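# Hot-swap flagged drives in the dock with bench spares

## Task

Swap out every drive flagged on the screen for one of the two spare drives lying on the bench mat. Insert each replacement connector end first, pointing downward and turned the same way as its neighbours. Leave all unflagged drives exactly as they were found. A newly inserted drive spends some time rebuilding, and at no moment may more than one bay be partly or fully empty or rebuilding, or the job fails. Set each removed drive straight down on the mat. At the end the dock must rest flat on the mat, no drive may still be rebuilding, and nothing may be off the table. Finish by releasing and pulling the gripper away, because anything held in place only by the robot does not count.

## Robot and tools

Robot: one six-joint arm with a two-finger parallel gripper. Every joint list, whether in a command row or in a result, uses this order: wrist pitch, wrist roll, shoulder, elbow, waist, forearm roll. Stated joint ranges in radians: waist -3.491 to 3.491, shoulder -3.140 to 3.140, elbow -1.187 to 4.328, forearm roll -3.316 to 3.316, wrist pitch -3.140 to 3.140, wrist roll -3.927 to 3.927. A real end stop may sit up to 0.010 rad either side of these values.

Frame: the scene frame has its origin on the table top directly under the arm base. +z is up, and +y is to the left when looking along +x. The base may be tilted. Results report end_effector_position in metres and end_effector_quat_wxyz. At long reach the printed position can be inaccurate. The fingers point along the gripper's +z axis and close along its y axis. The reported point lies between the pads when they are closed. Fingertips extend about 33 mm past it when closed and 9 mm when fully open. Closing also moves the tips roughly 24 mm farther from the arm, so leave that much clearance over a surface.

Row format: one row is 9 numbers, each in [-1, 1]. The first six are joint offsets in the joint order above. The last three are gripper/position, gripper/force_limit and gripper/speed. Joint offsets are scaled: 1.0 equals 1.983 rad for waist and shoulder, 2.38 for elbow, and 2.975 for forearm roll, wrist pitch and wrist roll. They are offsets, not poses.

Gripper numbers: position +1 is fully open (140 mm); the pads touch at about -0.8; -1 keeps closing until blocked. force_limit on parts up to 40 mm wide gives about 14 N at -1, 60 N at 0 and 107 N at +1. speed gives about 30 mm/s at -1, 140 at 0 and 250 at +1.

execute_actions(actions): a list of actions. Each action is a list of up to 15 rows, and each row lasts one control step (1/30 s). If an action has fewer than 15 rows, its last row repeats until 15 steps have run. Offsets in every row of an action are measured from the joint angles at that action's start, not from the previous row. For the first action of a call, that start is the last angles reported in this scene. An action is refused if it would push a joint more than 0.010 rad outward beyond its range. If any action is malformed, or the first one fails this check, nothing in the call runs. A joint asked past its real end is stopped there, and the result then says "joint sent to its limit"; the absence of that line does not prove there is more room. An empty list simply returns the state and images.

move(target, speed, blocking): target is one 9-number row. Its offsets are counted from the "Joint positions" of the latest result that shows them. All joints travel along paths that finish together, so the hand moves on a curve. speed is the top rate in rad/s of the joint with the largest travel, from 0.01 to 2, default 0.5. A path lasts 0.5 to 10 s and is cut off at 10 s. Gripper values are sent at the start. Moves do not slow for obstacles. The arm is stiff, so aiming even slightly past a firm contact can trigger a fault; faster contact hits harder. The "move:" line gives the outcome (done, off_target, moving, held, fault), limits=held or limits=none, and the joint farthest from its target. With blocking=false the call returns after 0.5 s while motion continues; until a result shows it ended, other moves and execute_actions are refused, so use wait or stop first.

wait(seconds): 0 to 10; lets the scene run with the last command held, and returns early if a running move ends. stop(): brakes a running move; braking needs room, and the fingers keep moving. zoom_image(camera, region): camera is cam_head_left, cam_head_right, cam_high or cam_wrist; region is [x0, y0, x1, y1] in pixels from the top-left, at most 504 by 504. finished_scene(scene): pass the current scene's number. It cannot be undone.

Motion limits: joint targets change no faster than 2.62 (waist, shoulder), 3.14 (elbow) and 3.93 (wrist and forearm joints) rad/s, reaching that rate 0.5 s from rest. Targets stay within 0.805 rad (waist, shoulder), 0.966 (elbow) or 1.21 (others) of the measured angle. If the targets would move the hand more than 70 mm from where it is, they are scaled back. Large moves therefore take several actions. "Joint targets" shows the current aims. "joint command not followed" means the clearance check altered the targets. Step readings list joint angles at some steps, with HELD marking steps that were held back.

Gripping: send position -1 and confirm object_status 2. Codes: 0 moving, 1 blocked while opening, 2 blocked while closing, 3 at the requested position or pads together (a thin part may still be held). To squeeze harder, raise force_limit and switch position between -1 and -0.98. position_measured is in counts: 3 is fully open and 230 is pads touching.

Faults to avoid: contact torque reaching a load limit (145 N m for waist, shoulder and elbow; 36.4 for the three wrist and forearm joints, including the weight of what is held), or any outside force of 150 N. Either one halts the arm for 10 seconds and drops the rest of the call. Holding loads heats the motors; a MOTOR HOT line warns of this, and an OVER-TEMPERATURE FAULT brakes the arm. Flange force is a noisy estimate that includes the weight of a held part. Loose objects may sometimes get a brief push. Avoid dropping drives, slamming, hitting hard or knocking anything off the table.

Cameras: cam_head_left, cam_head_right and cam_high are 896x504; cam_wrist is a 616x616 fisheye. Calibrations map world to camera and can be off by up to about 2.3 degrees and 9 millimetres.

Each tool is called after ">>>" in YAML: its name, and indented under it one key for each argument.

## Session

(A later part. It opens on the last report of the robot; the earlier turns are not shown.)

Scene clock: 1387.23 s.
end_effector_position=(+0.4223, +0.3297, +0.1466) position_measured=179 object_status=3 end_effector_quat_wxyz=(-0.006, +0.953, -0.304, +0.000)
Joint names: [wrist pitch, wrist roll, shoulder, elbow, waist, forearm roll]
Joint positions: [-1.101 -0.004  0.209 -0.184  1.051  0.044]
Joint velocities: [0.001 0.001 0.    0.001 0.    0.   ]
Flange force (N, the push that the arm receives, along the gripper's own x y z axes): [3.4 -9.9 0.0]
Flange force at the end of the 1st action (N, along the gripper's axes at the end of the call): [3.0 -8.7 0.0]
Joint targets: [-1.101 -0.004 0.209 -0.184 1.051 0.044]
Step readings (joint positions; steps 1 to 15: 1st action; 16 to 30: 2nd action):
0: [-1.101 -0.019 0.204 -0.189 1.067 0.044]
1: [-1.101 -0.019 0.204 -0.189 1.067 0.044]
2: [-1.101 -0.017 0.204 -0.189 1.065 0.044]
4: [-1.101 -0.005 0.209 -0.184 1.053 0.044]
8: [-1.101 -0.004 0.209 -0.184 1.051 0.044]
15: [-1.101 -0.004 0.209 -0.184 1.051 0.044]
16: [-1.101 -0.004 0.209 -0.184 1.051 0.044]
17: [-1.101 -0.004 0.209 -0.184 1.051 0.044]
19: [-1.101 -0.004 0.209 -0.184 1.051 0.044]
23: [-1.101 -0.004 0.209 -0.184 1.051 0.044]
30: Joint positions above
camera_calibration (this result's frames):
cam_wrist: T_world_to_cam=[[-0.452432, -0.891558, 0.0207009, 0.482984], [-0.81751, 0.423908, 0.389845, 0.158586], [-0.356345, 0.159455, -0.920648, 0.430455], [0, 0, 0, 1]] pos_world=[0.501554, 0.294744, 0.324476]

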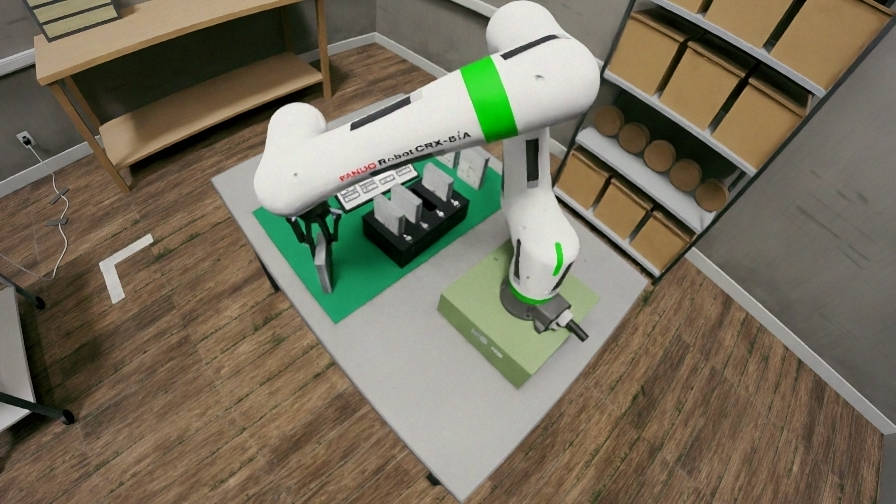

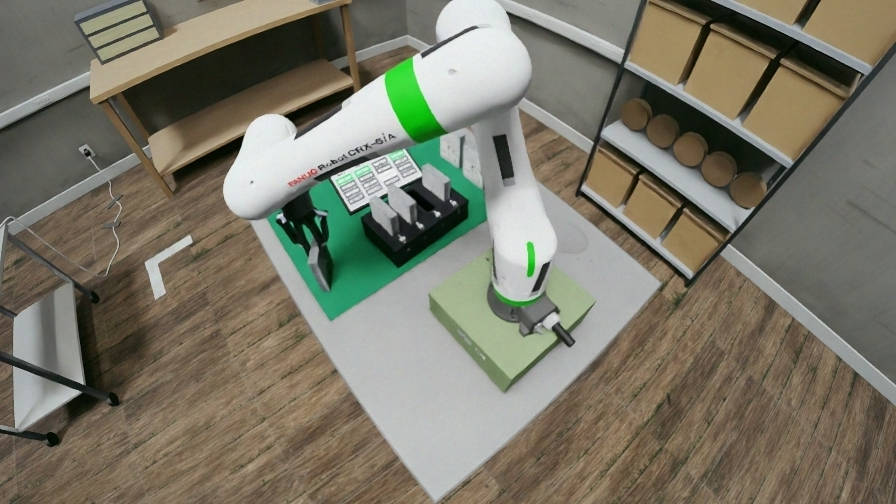

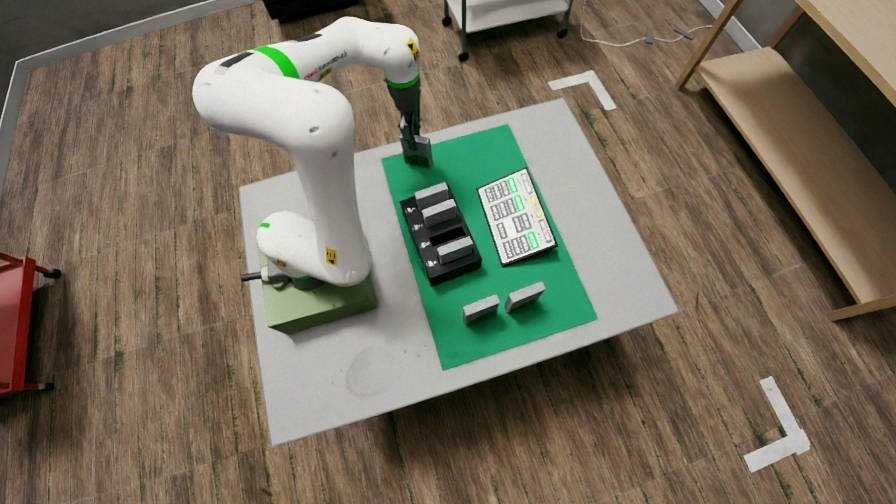

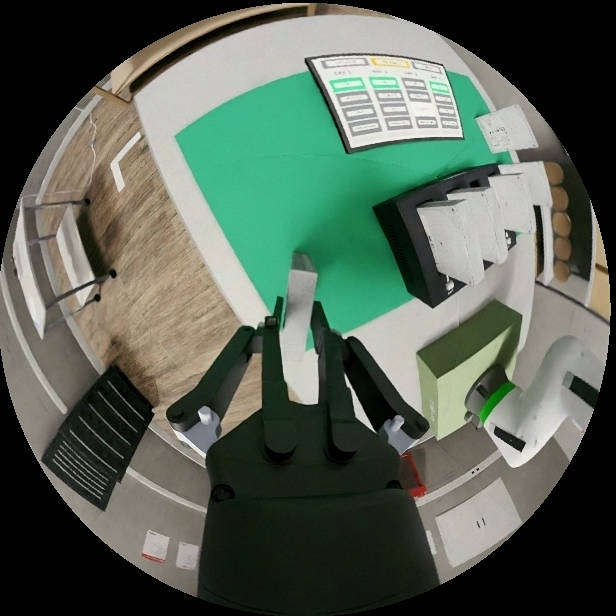

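>>> execute_actions:
  actions:
    - [[0,0,0,0,0,0,-1,0.5,-0.6]]
    - [[0,0,0,0,0,0,-1,0.5,-0.6]]

>>> move:
  target: [-0.1486,0,-0.069,0.1277,0,0,-1,0.5,0]
  speed: 0.4

>>> move:
  target: [0.005,0.470,-0.1246,-0.1118,-0.3424,-0.0148,-1,0.5,0]
  speed: 0.7

>>> move:
  target: [0.064,0,0.019,-0.063,0,0,-1,0.5,0]
  speed: 0.3

Scene clock: 1394.70 s.
end_effector_position=(+0.4223, +0.3297, +0.1467) position_measured=196 object_status=2 end_effector_quat_wxyz=(-0.006, +0.953, -0.304, +0.000)
Joint names: [wrist pitch, wrist roll, shoulder, elbow, waist, forearm roll]
Joint positions: [-1.101 -0.004  0.209 -0.184  1.051  0.044]
Joint velocities: [ 0.     0.001  0.     0.001 -0.     0.001]
Flange force (N, the push that the arm receives, along the gripper's own x y z axes): [0.5 -5.9 -12.6]
Flange force at the end of the 1st action (N, along the gripper's axes at the end of the call): [2.3 -3.6 -9.2]
Joint targets: [-1.101 -0.004 0.209 -0.184 1.051 0.044]
Step readings (joint positions; steps 1 to 15: 1st action; 16 to 30: 2nd action):
0: [-1.101 -0.004 0.209 -0.184 1.051 0.044]
1: [-1.101 -0.004 0.209 -0.184 1.051 0.044]
2: [-1.101 -0.004 0.209 -0.184 1.051 0.044]
4: [-1.101 -0.004 0.209 -0.184 1.051 0.044]
8: [-1.101 -0.004 0.209 -0.184 1.051 0.044]
15: [-1.101 -0.004 0.209 -0.184 1.051 0.044]
16: [-1.101 -0.004 0.209 -0.184 1.051 0.044]
17: [-1.101 -0.004 0.209 -0.184 1.051 0.044]
19: [-1.101 -0.004 0.209 -0.184 1.051 0.044]
23: [-1.101 -0.004 0.209 -0.184 1.051 0.044]
30: Joint positions above
camera_calibration (this result's frames):
cam_wrist: T_world_to_cam=[[-0.452435, -0.891558, 0.0206386, 0.483027], [-0.817524, 0.42389, 0.389836, 0.158595], [-0.35631, 0.159503, -0.920653, 0.43045], [0, 0, 0, 1]] pos_world=[0.501567, 0.294761, 0.3245]

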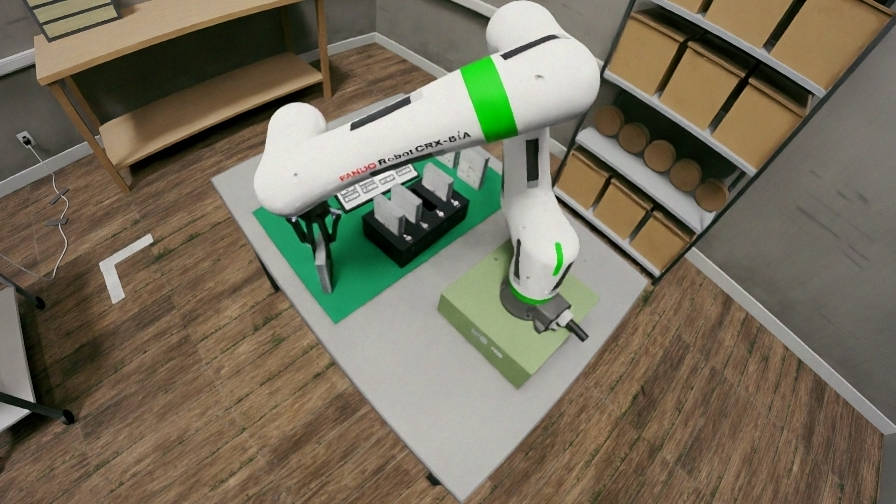

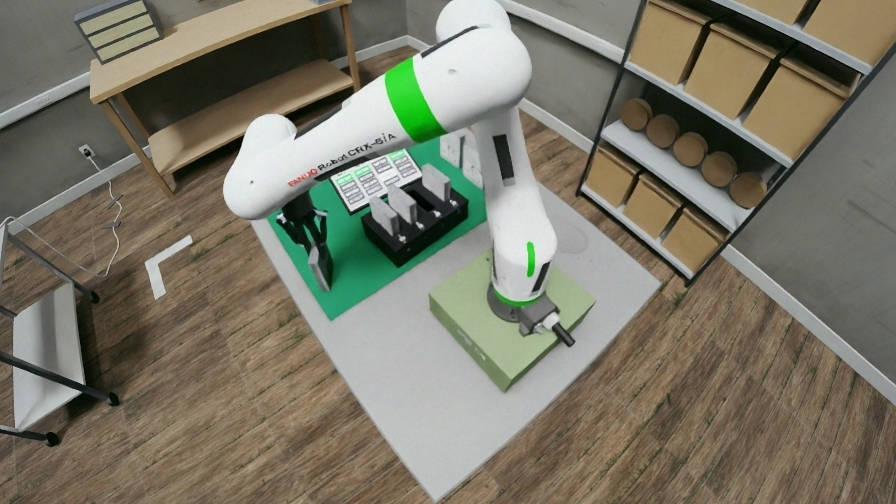

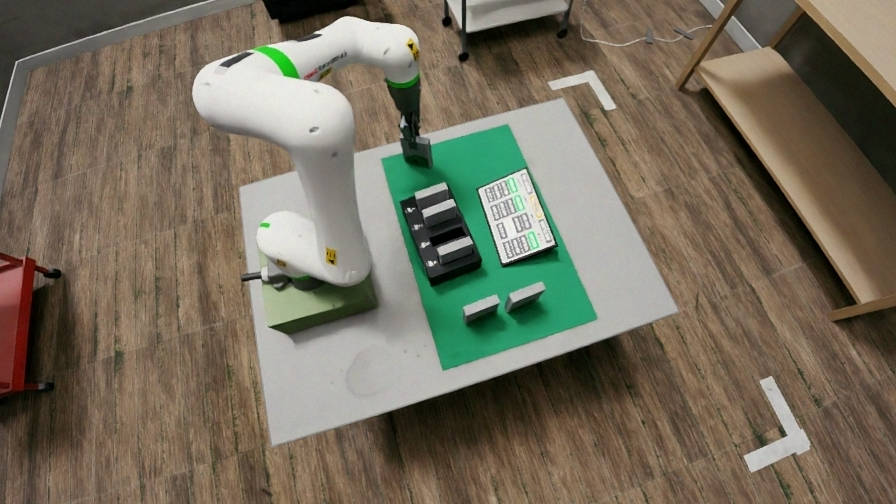

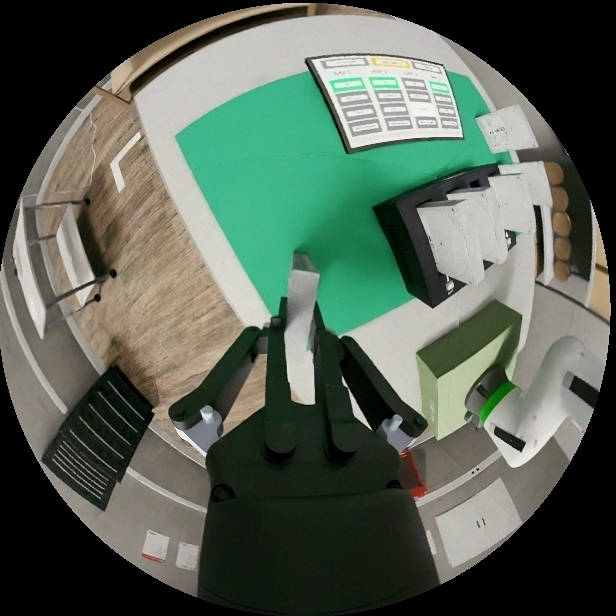

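Scene clock: 1396.17 s.
end_effector_position=(+0.4224, +0.3128, +0.3413) position_measured=196 object_status=2 end_effector_quat_wxyz=(-0.004, +0.950, -0.313, +0.002)
Joint names: [wrist pitch, wrist roll, shoulder, elbow, waist, forearm roll]
Joint positions: [-1.543 -0.004  0.072  0.12   1.051  0.044]
Joint velocities: [ 0.001  0.001  0.    -0.001 -0.    -0.001]
Flange force (N, the push that the arm receives, along the gripper's own x y z axes): [0.3 -5.1 4.4]
Joint targets: [-1.543 -0.004 0.072 0.120 1.051 0.044]
move: done; limits=none; farthest joint: the waist, 0.000 radians from its target (0.000 radians at the start)
camera_calibration (this result's frames):
cam_wrist: T_world_to_cam=[[-0.46919, -0.8828, 0.0229319, 0.46756], [-0.810452, 0.440762, 0.385872, 0.0829763], [-0.350755, 0.162462, -0.922267, 0.60961], [0, 0, 0, 1]] pos_world=[0.500446, 0.277151, 0.519483]

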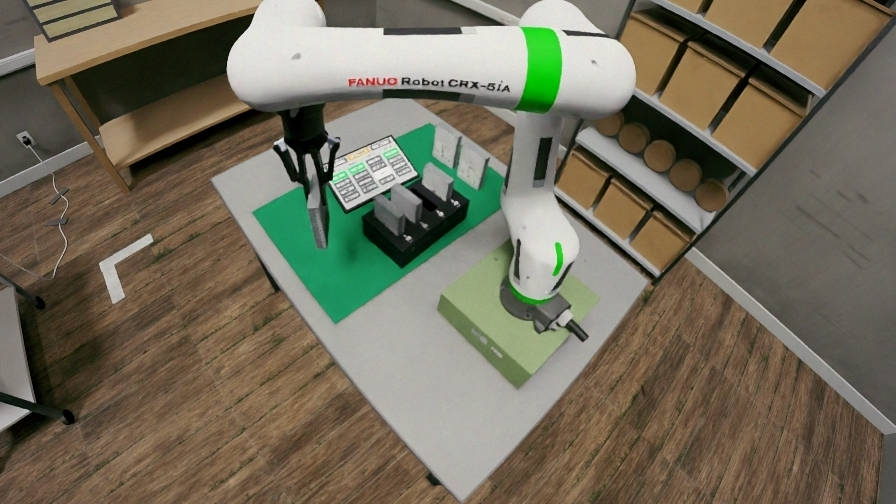

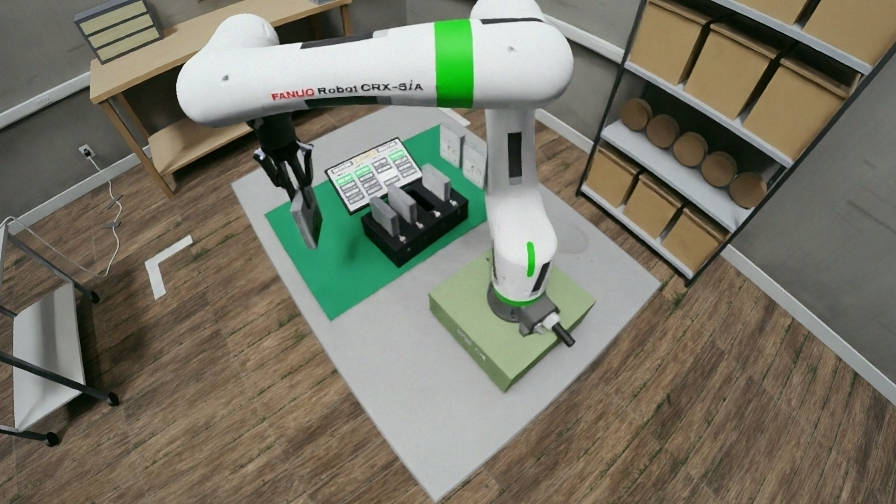

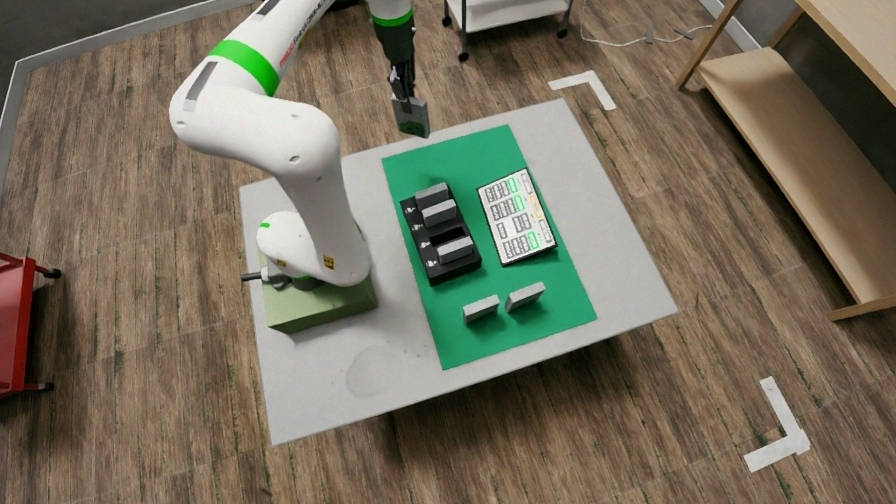

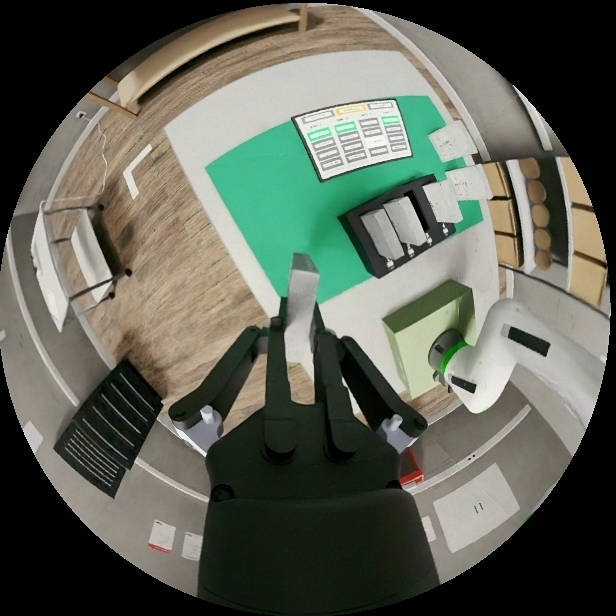

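Scene clock: 1398.60 s.
end_effector_position=(+0.4214, -0.0205, +0.3311) position_measured=196 object_status=2 end_effector_quat_wxyz=(+0.005, +0.999, +0.042, -0.002)
Joint names: [wrist pitch, wrist roll, shoulder, elbow, waist, forearm roll]
Joint positions: [-1.528  1.394 -0.175 -0.146  0.372  0.   ]
Joint velocities: [-0.001  0.001 -0.    -0.001 -0.001  0.   ]
Flange force (N, the push that the arm receives, along the gripper's own x y z axes): [9.2 0.7 1.1]
Joint targets: [-1.528 1.394 -0.175 -0.146 0.372 0.000]
move: done; limits=none; farthest joint: the waist, 0.001 radians from its target (0.680 radians at the start)
camera_calibration (this result's frames):
cam_wrist: T_world_to_cam=[[0.229603, -0.972421, 0.0409923, -0.129245], [-0.898042, -0.195427, 0.394118, 0.254176], [-0.375237, -0.127304, -0.918145, 0.657055], [0, 0, 0, 1]] pos_world=[0.504487, 0.00763837, 0.508395]

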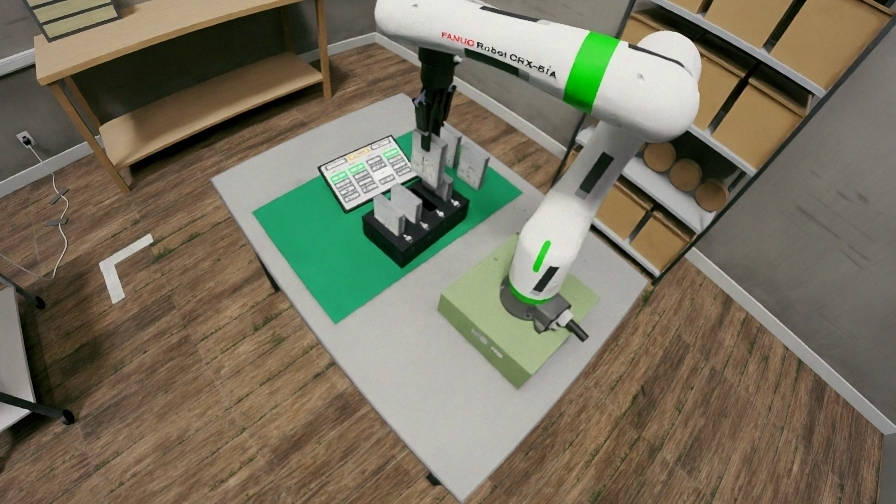

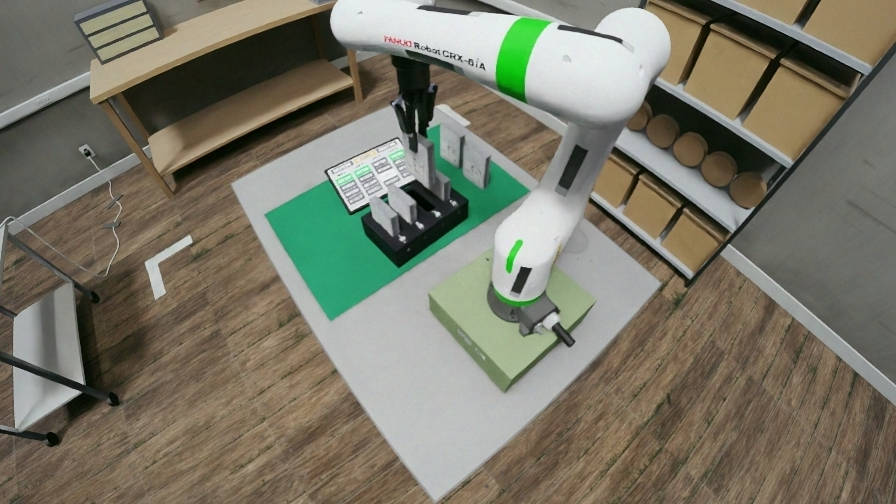

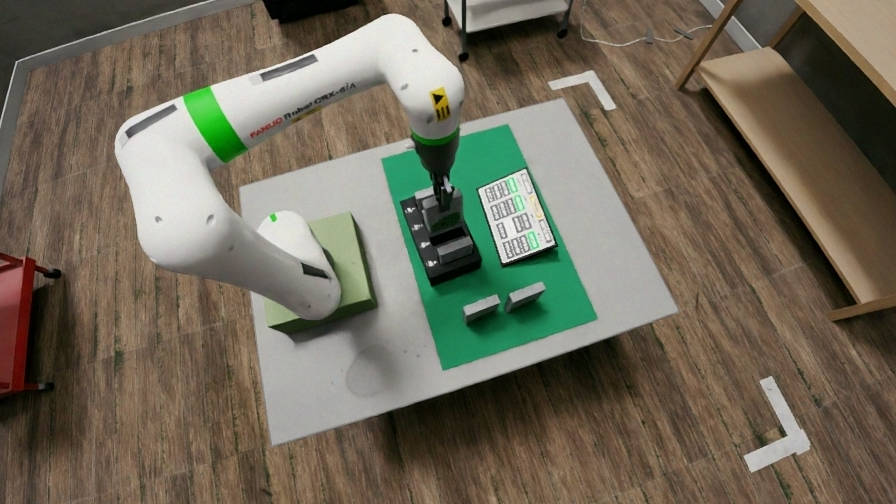

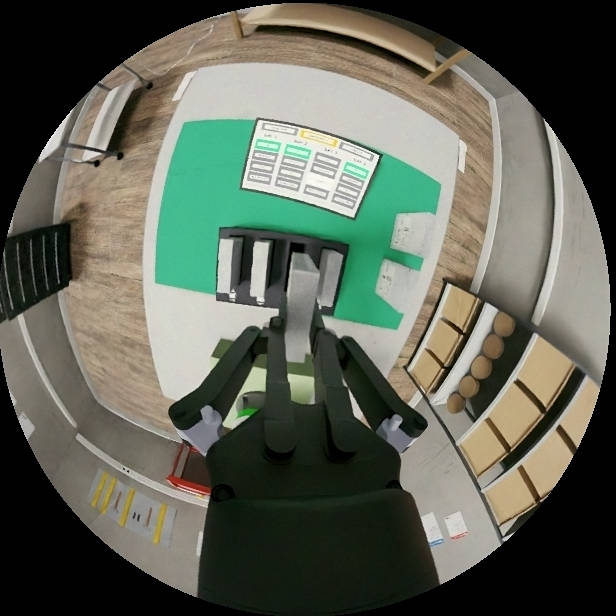

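Scene clock: 1399.57 s.
end_effector_position=(+0.4263, -0.0198, +0.2525) position_measured=196 object_status=2 end_effector_quat_wxyz=(+0.004, +0.999, +0.042, -0.001)
Joint names: [wrist pitch, wrist roll, shoulder, elbow, waist, forearm roll]
Joint positions: [-1.338  1.394 -0.137 -0.296  0.372  0.   ]
Joint velocities: [ 0.001  0.    -0.     0.     0.     0.   ]
Flange force (N, the push that the arm receives, along the gripper's own x y z axes): [8.4 -0.1 1.8]
Joint targets: [-1.338 1.394 -0.137 -0.296 0.372 0.000]
move: done; limits=none; farthest joint: the waist, 0.000 radians from its target (0.000 radians at the start)
camera_calibration (this result's frames):
cam_wrist: T_world_to_cam=[[0.229533, -0.972443, 0.0408475, -0.126441], [-0.899048, -0.195758, 0.391653, 0.290743], [-0.372864, -0.126621, -0.919206, 0.58612], [0, 0, 0, 1]] pos_world=[0.508957, 0.00817432, 0.430059]

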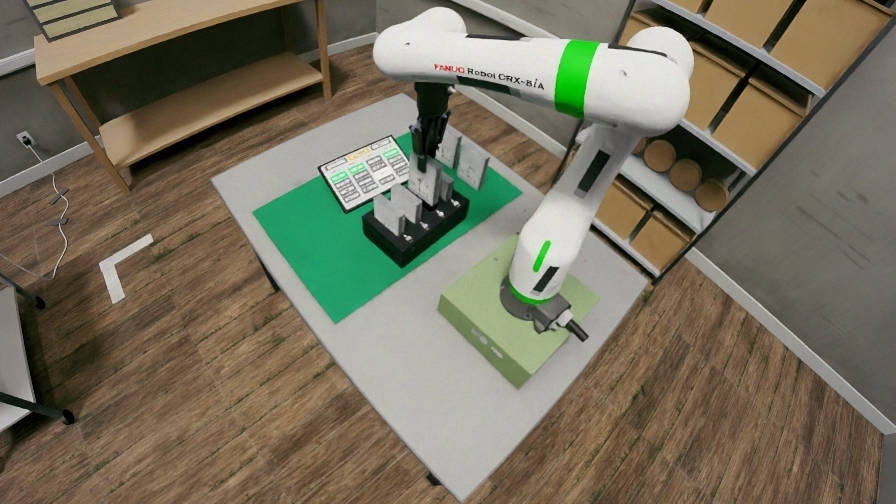

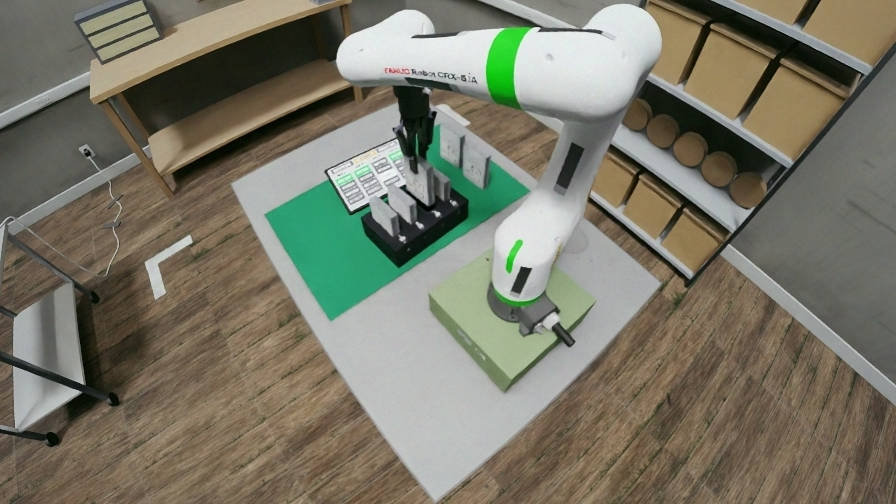

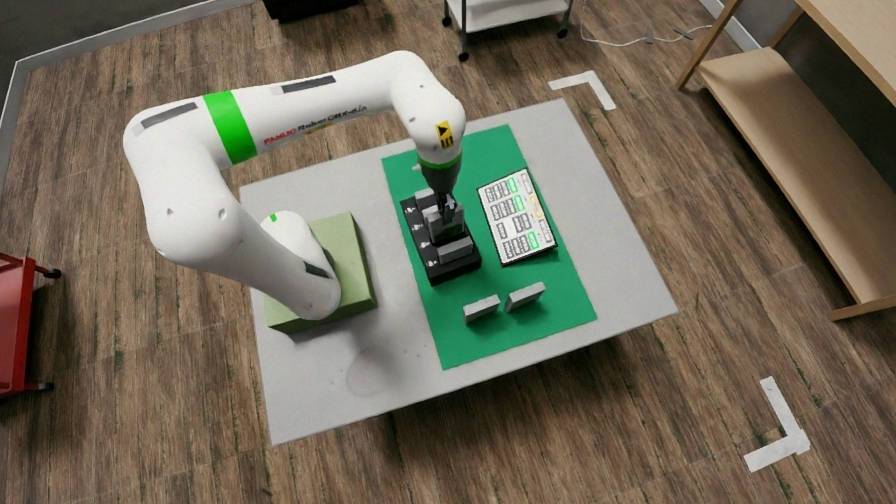

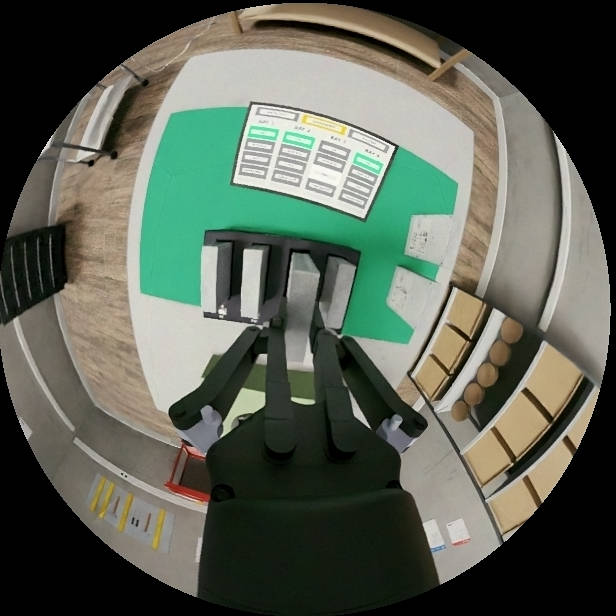

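>>> execute_actions:
  actions:
    - [[0.0044,0,0.001,-0.0038,0,0,-1,0.5,0]]
    - [[0.0035,0,0.00155,-0.00286,0,0,-1,0.5,0]]
    - [[0.0035,0,0.00155,-0.00286,0,0,-1,0.5,0]]
    - [[0.0026,0,0.00116,-0.00215,0,0,-1,0.5,0]]
    - [[0.0026,0,0.00116,-0.00215,0,0,-1,0.5,0]]
    - [[0.0018,0,0.0008,-0.0014,0,0,-1,0.5,0]]
    - [[0.0018,0,0.0008,-0.0014,0,0,-1,0.5,0]]

Scene clock: 1407.10 s.
end_effector_position=(+0.4283, -0.0195, +0.2298) position_measured=196 object_status=2 end_effector_quat_wxyz=(+0.004, +0.999, +0.042, +0.001)
Joint names: [wrist pitch, wrist roll, shoulder, elbow, waist, forearm roll]
Joint positions: [-1.278  1.394 -0.121 -0.335  0.372  0.   ]
Joint velocities: [-0.001 -0.     0.     0.003 -0.     0.001]
Flange force (N, the push that the arm receives, along the gripper's own x y z axes): [7.7 -1.4 1.6]
Flange force at the end of the 3rd action (N, along the gripper's axes at the end of the call): [8.0 1.5 5.5]
Flange force at the end of the 4th action (N, along the gripper's axes at the end of the call): [9.2 4.0 3.5]
Flange force at the end of the 5th action (N, along the gripper's axes at the end of the call): [8.2 0.8 3.3]
Flange force at the end of the 6th action (N, along the gripper's axes at the end of the call): [5.6 0.6 4.1]
Joint targets: [-1.278 1.394 -0.121 -0.335 0.372 0.000]
Step readings (joint positions; steps 1 to 15: 1st action; 16 to 30: 2nd action; 31 to 45: 3rd action; 46 to 60: 4th action; 61 to 75: 5th action; 76 to 90: 6th action; 91 to 105: 7th action):
0: [-1.338 1.394 -0.137 -0.296 0.372 0.000]
1: [-1.338 1.394 -0.137 -0.296 0.372 0.000]
2: [-1.334 1.394 -0.137 -0.298 0.372 0.000]
4: [-1.325 1.394 -0.135 -0.305 0.372 0.000]
8: [-1.325 1.394 -0.135 -0.305 0.372 0.000]
15: [-1.325 1.394 -0.135 -0.305 0.372 0.000]
16: [-1.325 1.394 -0.135 -0.305 0.372 0.000]
17: [-1.321 1.394 -0.134 -0.307 0.372 0.000]
19: [-1.315 1.394 -0.132 -0.312 0.372 -0.000]
23: [-1.314 1.394 -0.132 -0.312 0.372 -0.000]
30: [-1.314 1.394 -0.132 -0.312 0.372 0.000]
31: [-1.314 1.394 -0.132 -0.312 0.372 0.000]
32: [-1.311 1.394 -0.132 -0.314 0.372 0.000]
34: [-1.304 1.394 -0.129 -0.319 0.372 0.000]
38: [-1.304 1.394 -0.129 -0.319 0.372 0.000]
45: [-1.304 1.394 -0.129 -0.318 0.372 0.000]
46: [-1.304 1.394 -0.129 -0.318 0.372 0.000]
47: [-1.301 1.394 -0.128 -0.320 0.372 0.000]
49: [-1.296 1.394 -0.127 -0.324 0.372 -0.000]
53: [-1.296 1.394 -0.127 -0.324 0.372 -0.000]
60: [-1.296 1.394 -0.127 -0.324 0.372 0.000]
61: [-1.296 1.394 -0.127 -0.324 0.372 0.000]
62: [-1.293 1.394 -0.126 -0.326 0.372 0.000]
64: [-1.289 1.394 -0.125 -0.329 0.372 0.000]
68: [-1.288 1.394 -0.125 -0.329 0.372 0.000]
75: [-1.288 1.394 -0.124 -0.329 0.372 0.000]
76: [-1.288 1.394 -0.124 -0.329 0.372 0.000]
77: [-1.286 1.394 -0.124 -0.330 0.372 0.000]
79: [-1.283 1.394 -0.123 -0.332 0.372 0.000]
83: [-1.283 1.394 -0.123 -0.332 0.372 0.000]
90: [-1.283 1.394 -0.123 -0.332 0.372 0.000]
91: [-1.283 1.394 -0.123 -0.332 0.372 0.000]
92: [-1.280 1.394 -0.122 -0.334 0.372 0.000]
94: [-1.278 1.394 -0.121 -0.335 0.372 0.000]
98: [-1.278 1.394 -0.121 -0.335 0.372 0.000]
105: Joint positions above
camera_calibration (this result's frames):
cam_wrist: T_world_to_cam=[[0.2294, -0.972483, 0.0406475, -0.125506], [-0.900748, -0.196283, 0.387462, 0.303142], [-0.368822, -0.125497, -0.920989, 0.564657], [0, 0, 0, 1]] pos_world=[0.510104, 0.00831171, 0.407689]

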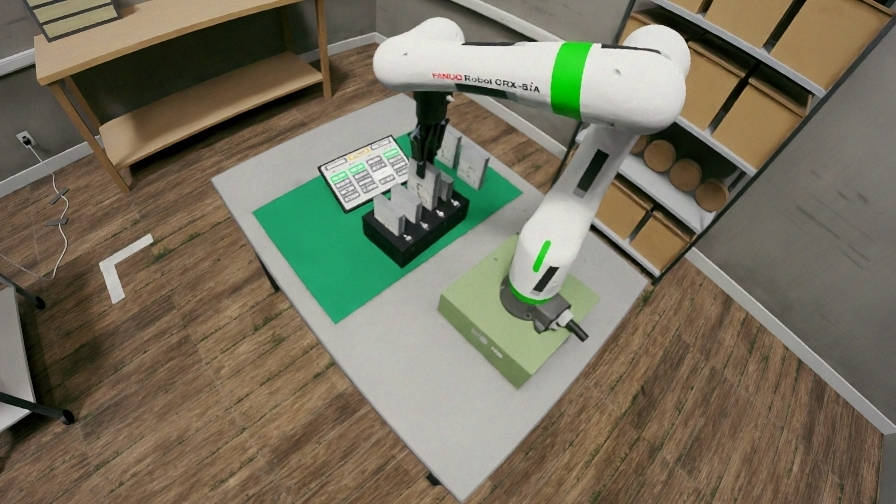

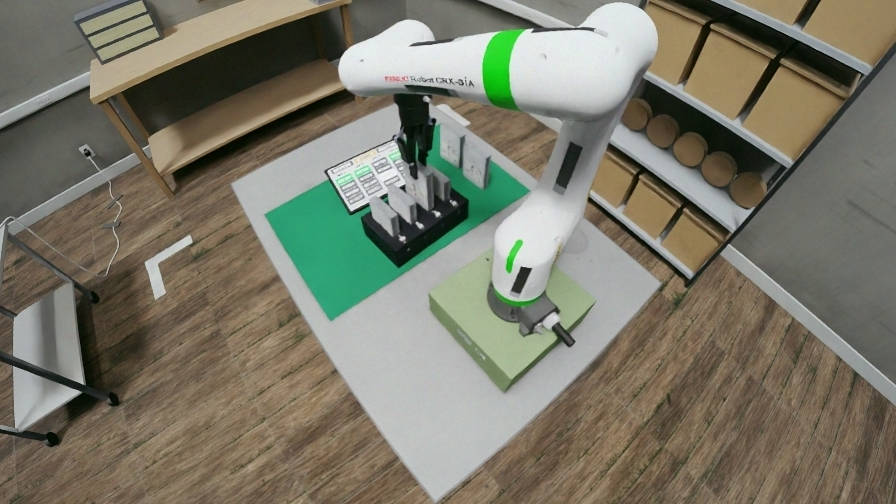

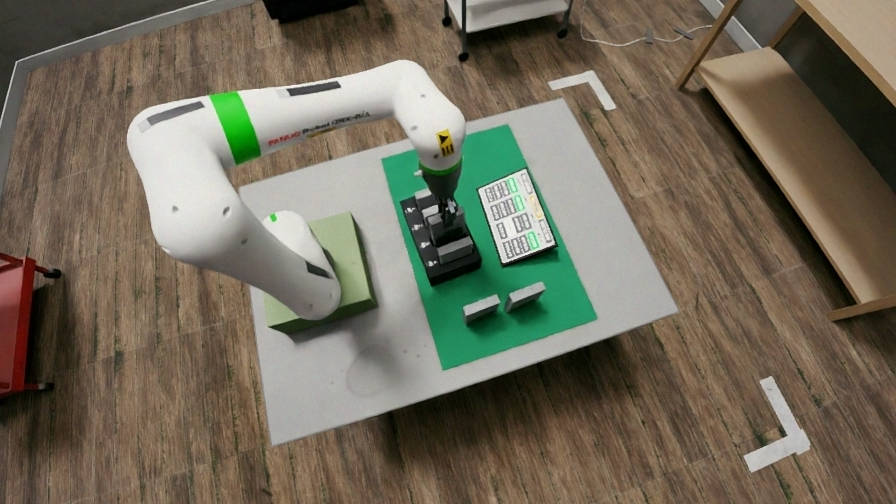

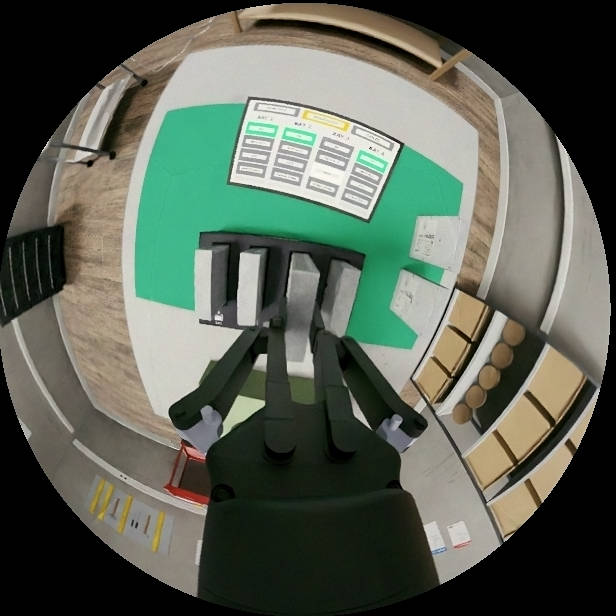

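>>> execute_actions:
  actions:
    - [[0,0,-0.002,-0.0017,0,0,-1,0.5,0]]
    - [[0.0018,0,0.0008,-0.0014,0,0,-1,0.5,0]]
    - [[0.0018,0,0.0008,-0.0014,0,0,-1,0.5,0]]

>>> zoom_image:
  camera: "cam_high"
  region: [390,170,500,290]

>>> zoom_image:
  camera: "cam_head_left"
  region: [380,140,480,240]

Scene clock: 1414.17 s.
end_effector_position=(+0.4271, -0.0198, +0.2256) position_measured=196 object_status=2 end_effector_quat_wxyz=(+0.004, +0.999, +0.042, +0.002)
Joint names: [wrist pitch, wrist roll, shoulder, elbow, waist, forearm roll]
Joint positions: [-1.267  1.394 -0.122 -0.346  0.372  0.   ]
Joint velocities: [-0.     0.    -0.    -0.002  0.     0.001]
Flange force (N, the push that the arm receives, along the gripper's own x y z axes): [9.5 -6.0 2.9]
Flange force at the end of the 1st action (N, along the gripper's axes at the end of the call): [6.5 -3.9 5.3]
Flange force at the end of the 2nd action (N, along the gripper's axes at the end of the call): [0.7 -6.8 5.2]
Joint targets: [-1.267 1.394 -0.122 -0.346 0.372 0.000]
Step readings (joint positions; steps 1 to 15: 1st action; 16 to 30: 2nd action; 31 to 45: 3rd action):
0: [-1.278 1.394 -0.121 -0.335 0.372 0.000]
1: [-1.278 1.394 -0.121 -0.335 0.372 0.000]
2: [-1.277 1.394 -0.123 -0.337 0.372 0.000]
4: [-1.277 1.394 -0.125 -0.339 0.372 0.000]
8: [-1.277 1.394 -0.125 -0.339 0.372 0.000]
15: [-1.277 1.394 -0.125 -0.339 0.372 0.000]
16: [-1.277 1.394 -0.125 -0.339 0.372 0.000]
17: [-1.275 1.394 -0.125 -0.341 0.372 0.000]
19: [-1.273 1.394 -0.124 -0.343 0.372 0.000]
23: [-1.272 1.394 -0.124 -0.343 0.372 0.000]
30: [-1.272 1.394 -0.124 -0.343 0.372 0.000]
31: [-1.272 1.394 -0.124 -0.343 0.372 0.000]
32: [-1.269 1.394 -0.123 -0.344 0.372 0.000]
34: [-1.267 1.394 -0.122 -0.346 0.372 0.000]
38: [-1.267 1.394 -0.122 -0.346 0.372 0.000]
45: Joint positions above
camera_calibration (this result's frames):
cam_wrist: T_world_to_cam=[[0.229374, -0.97249, 0.0406226, -0.125391], [-0.901068, -0.196376, 0.386669, 0.303913], [-0.368054, -0.125295, -0.921324, 0.560117], [0, 0, 0, 1]] pos_world=[0.508761, 0.00791974, 0.403629]

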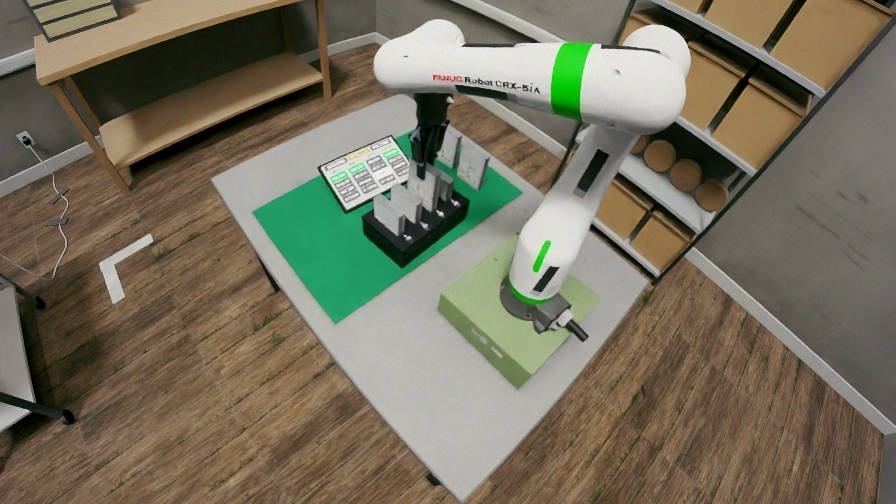

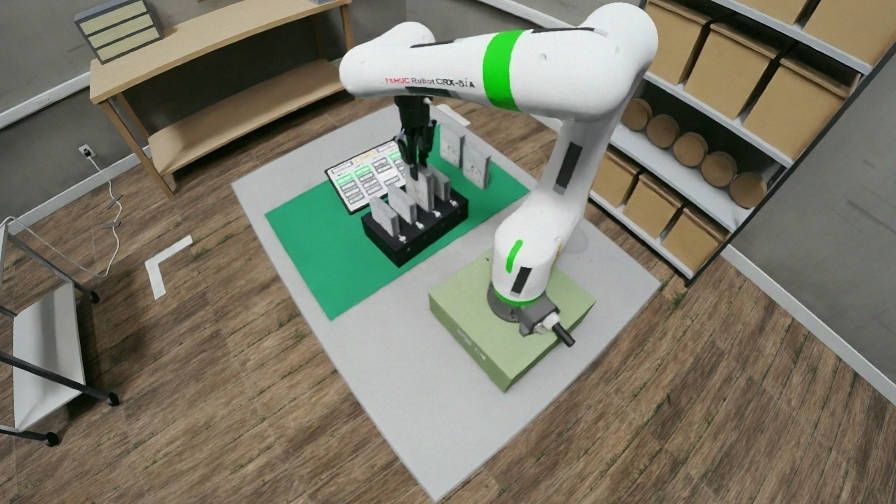

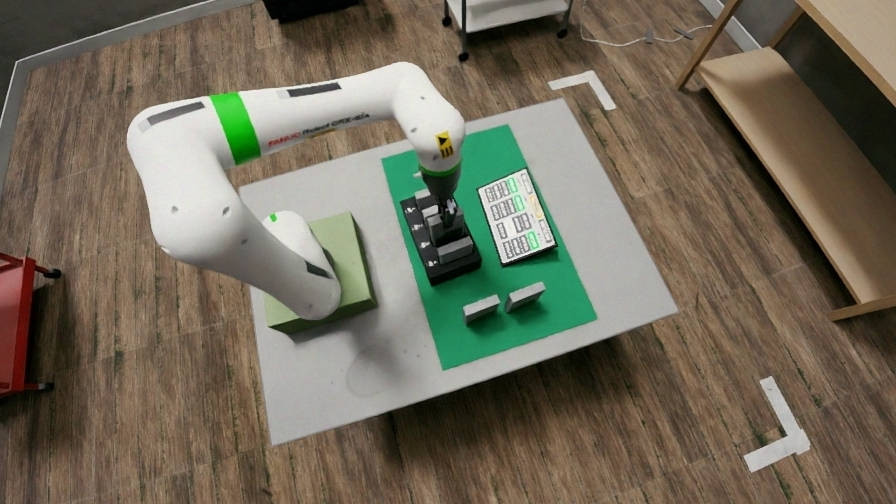

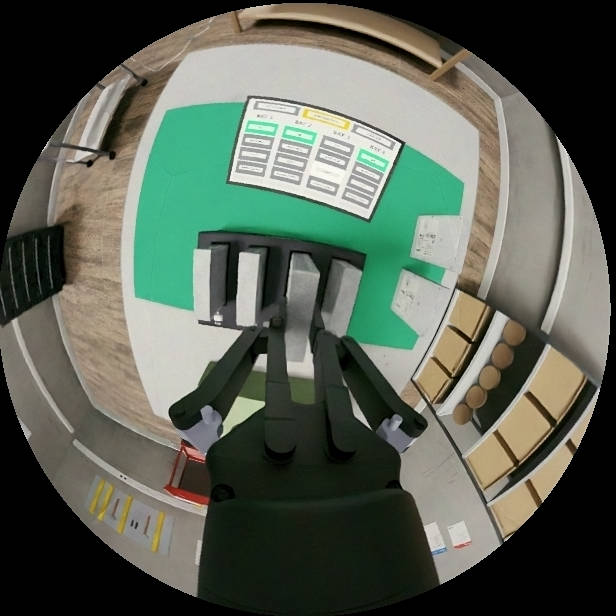

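Region (390, 170, 500, 290) of cam_high's 896x504 image, scaled by 4.200, with more detail than that image has; it fills the left 462 columns of this view, and the rest is white.

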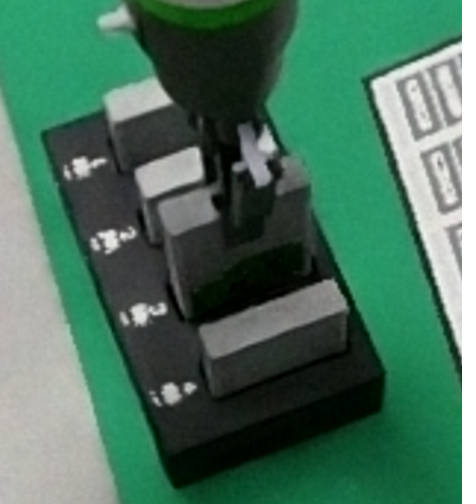

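Region (380, 140, 480, 240) of cam_head_left's 896x504 image, scaled by 5.040, with more detail than that image has.

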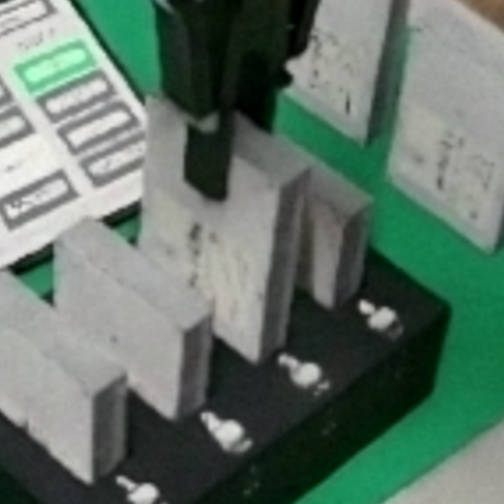

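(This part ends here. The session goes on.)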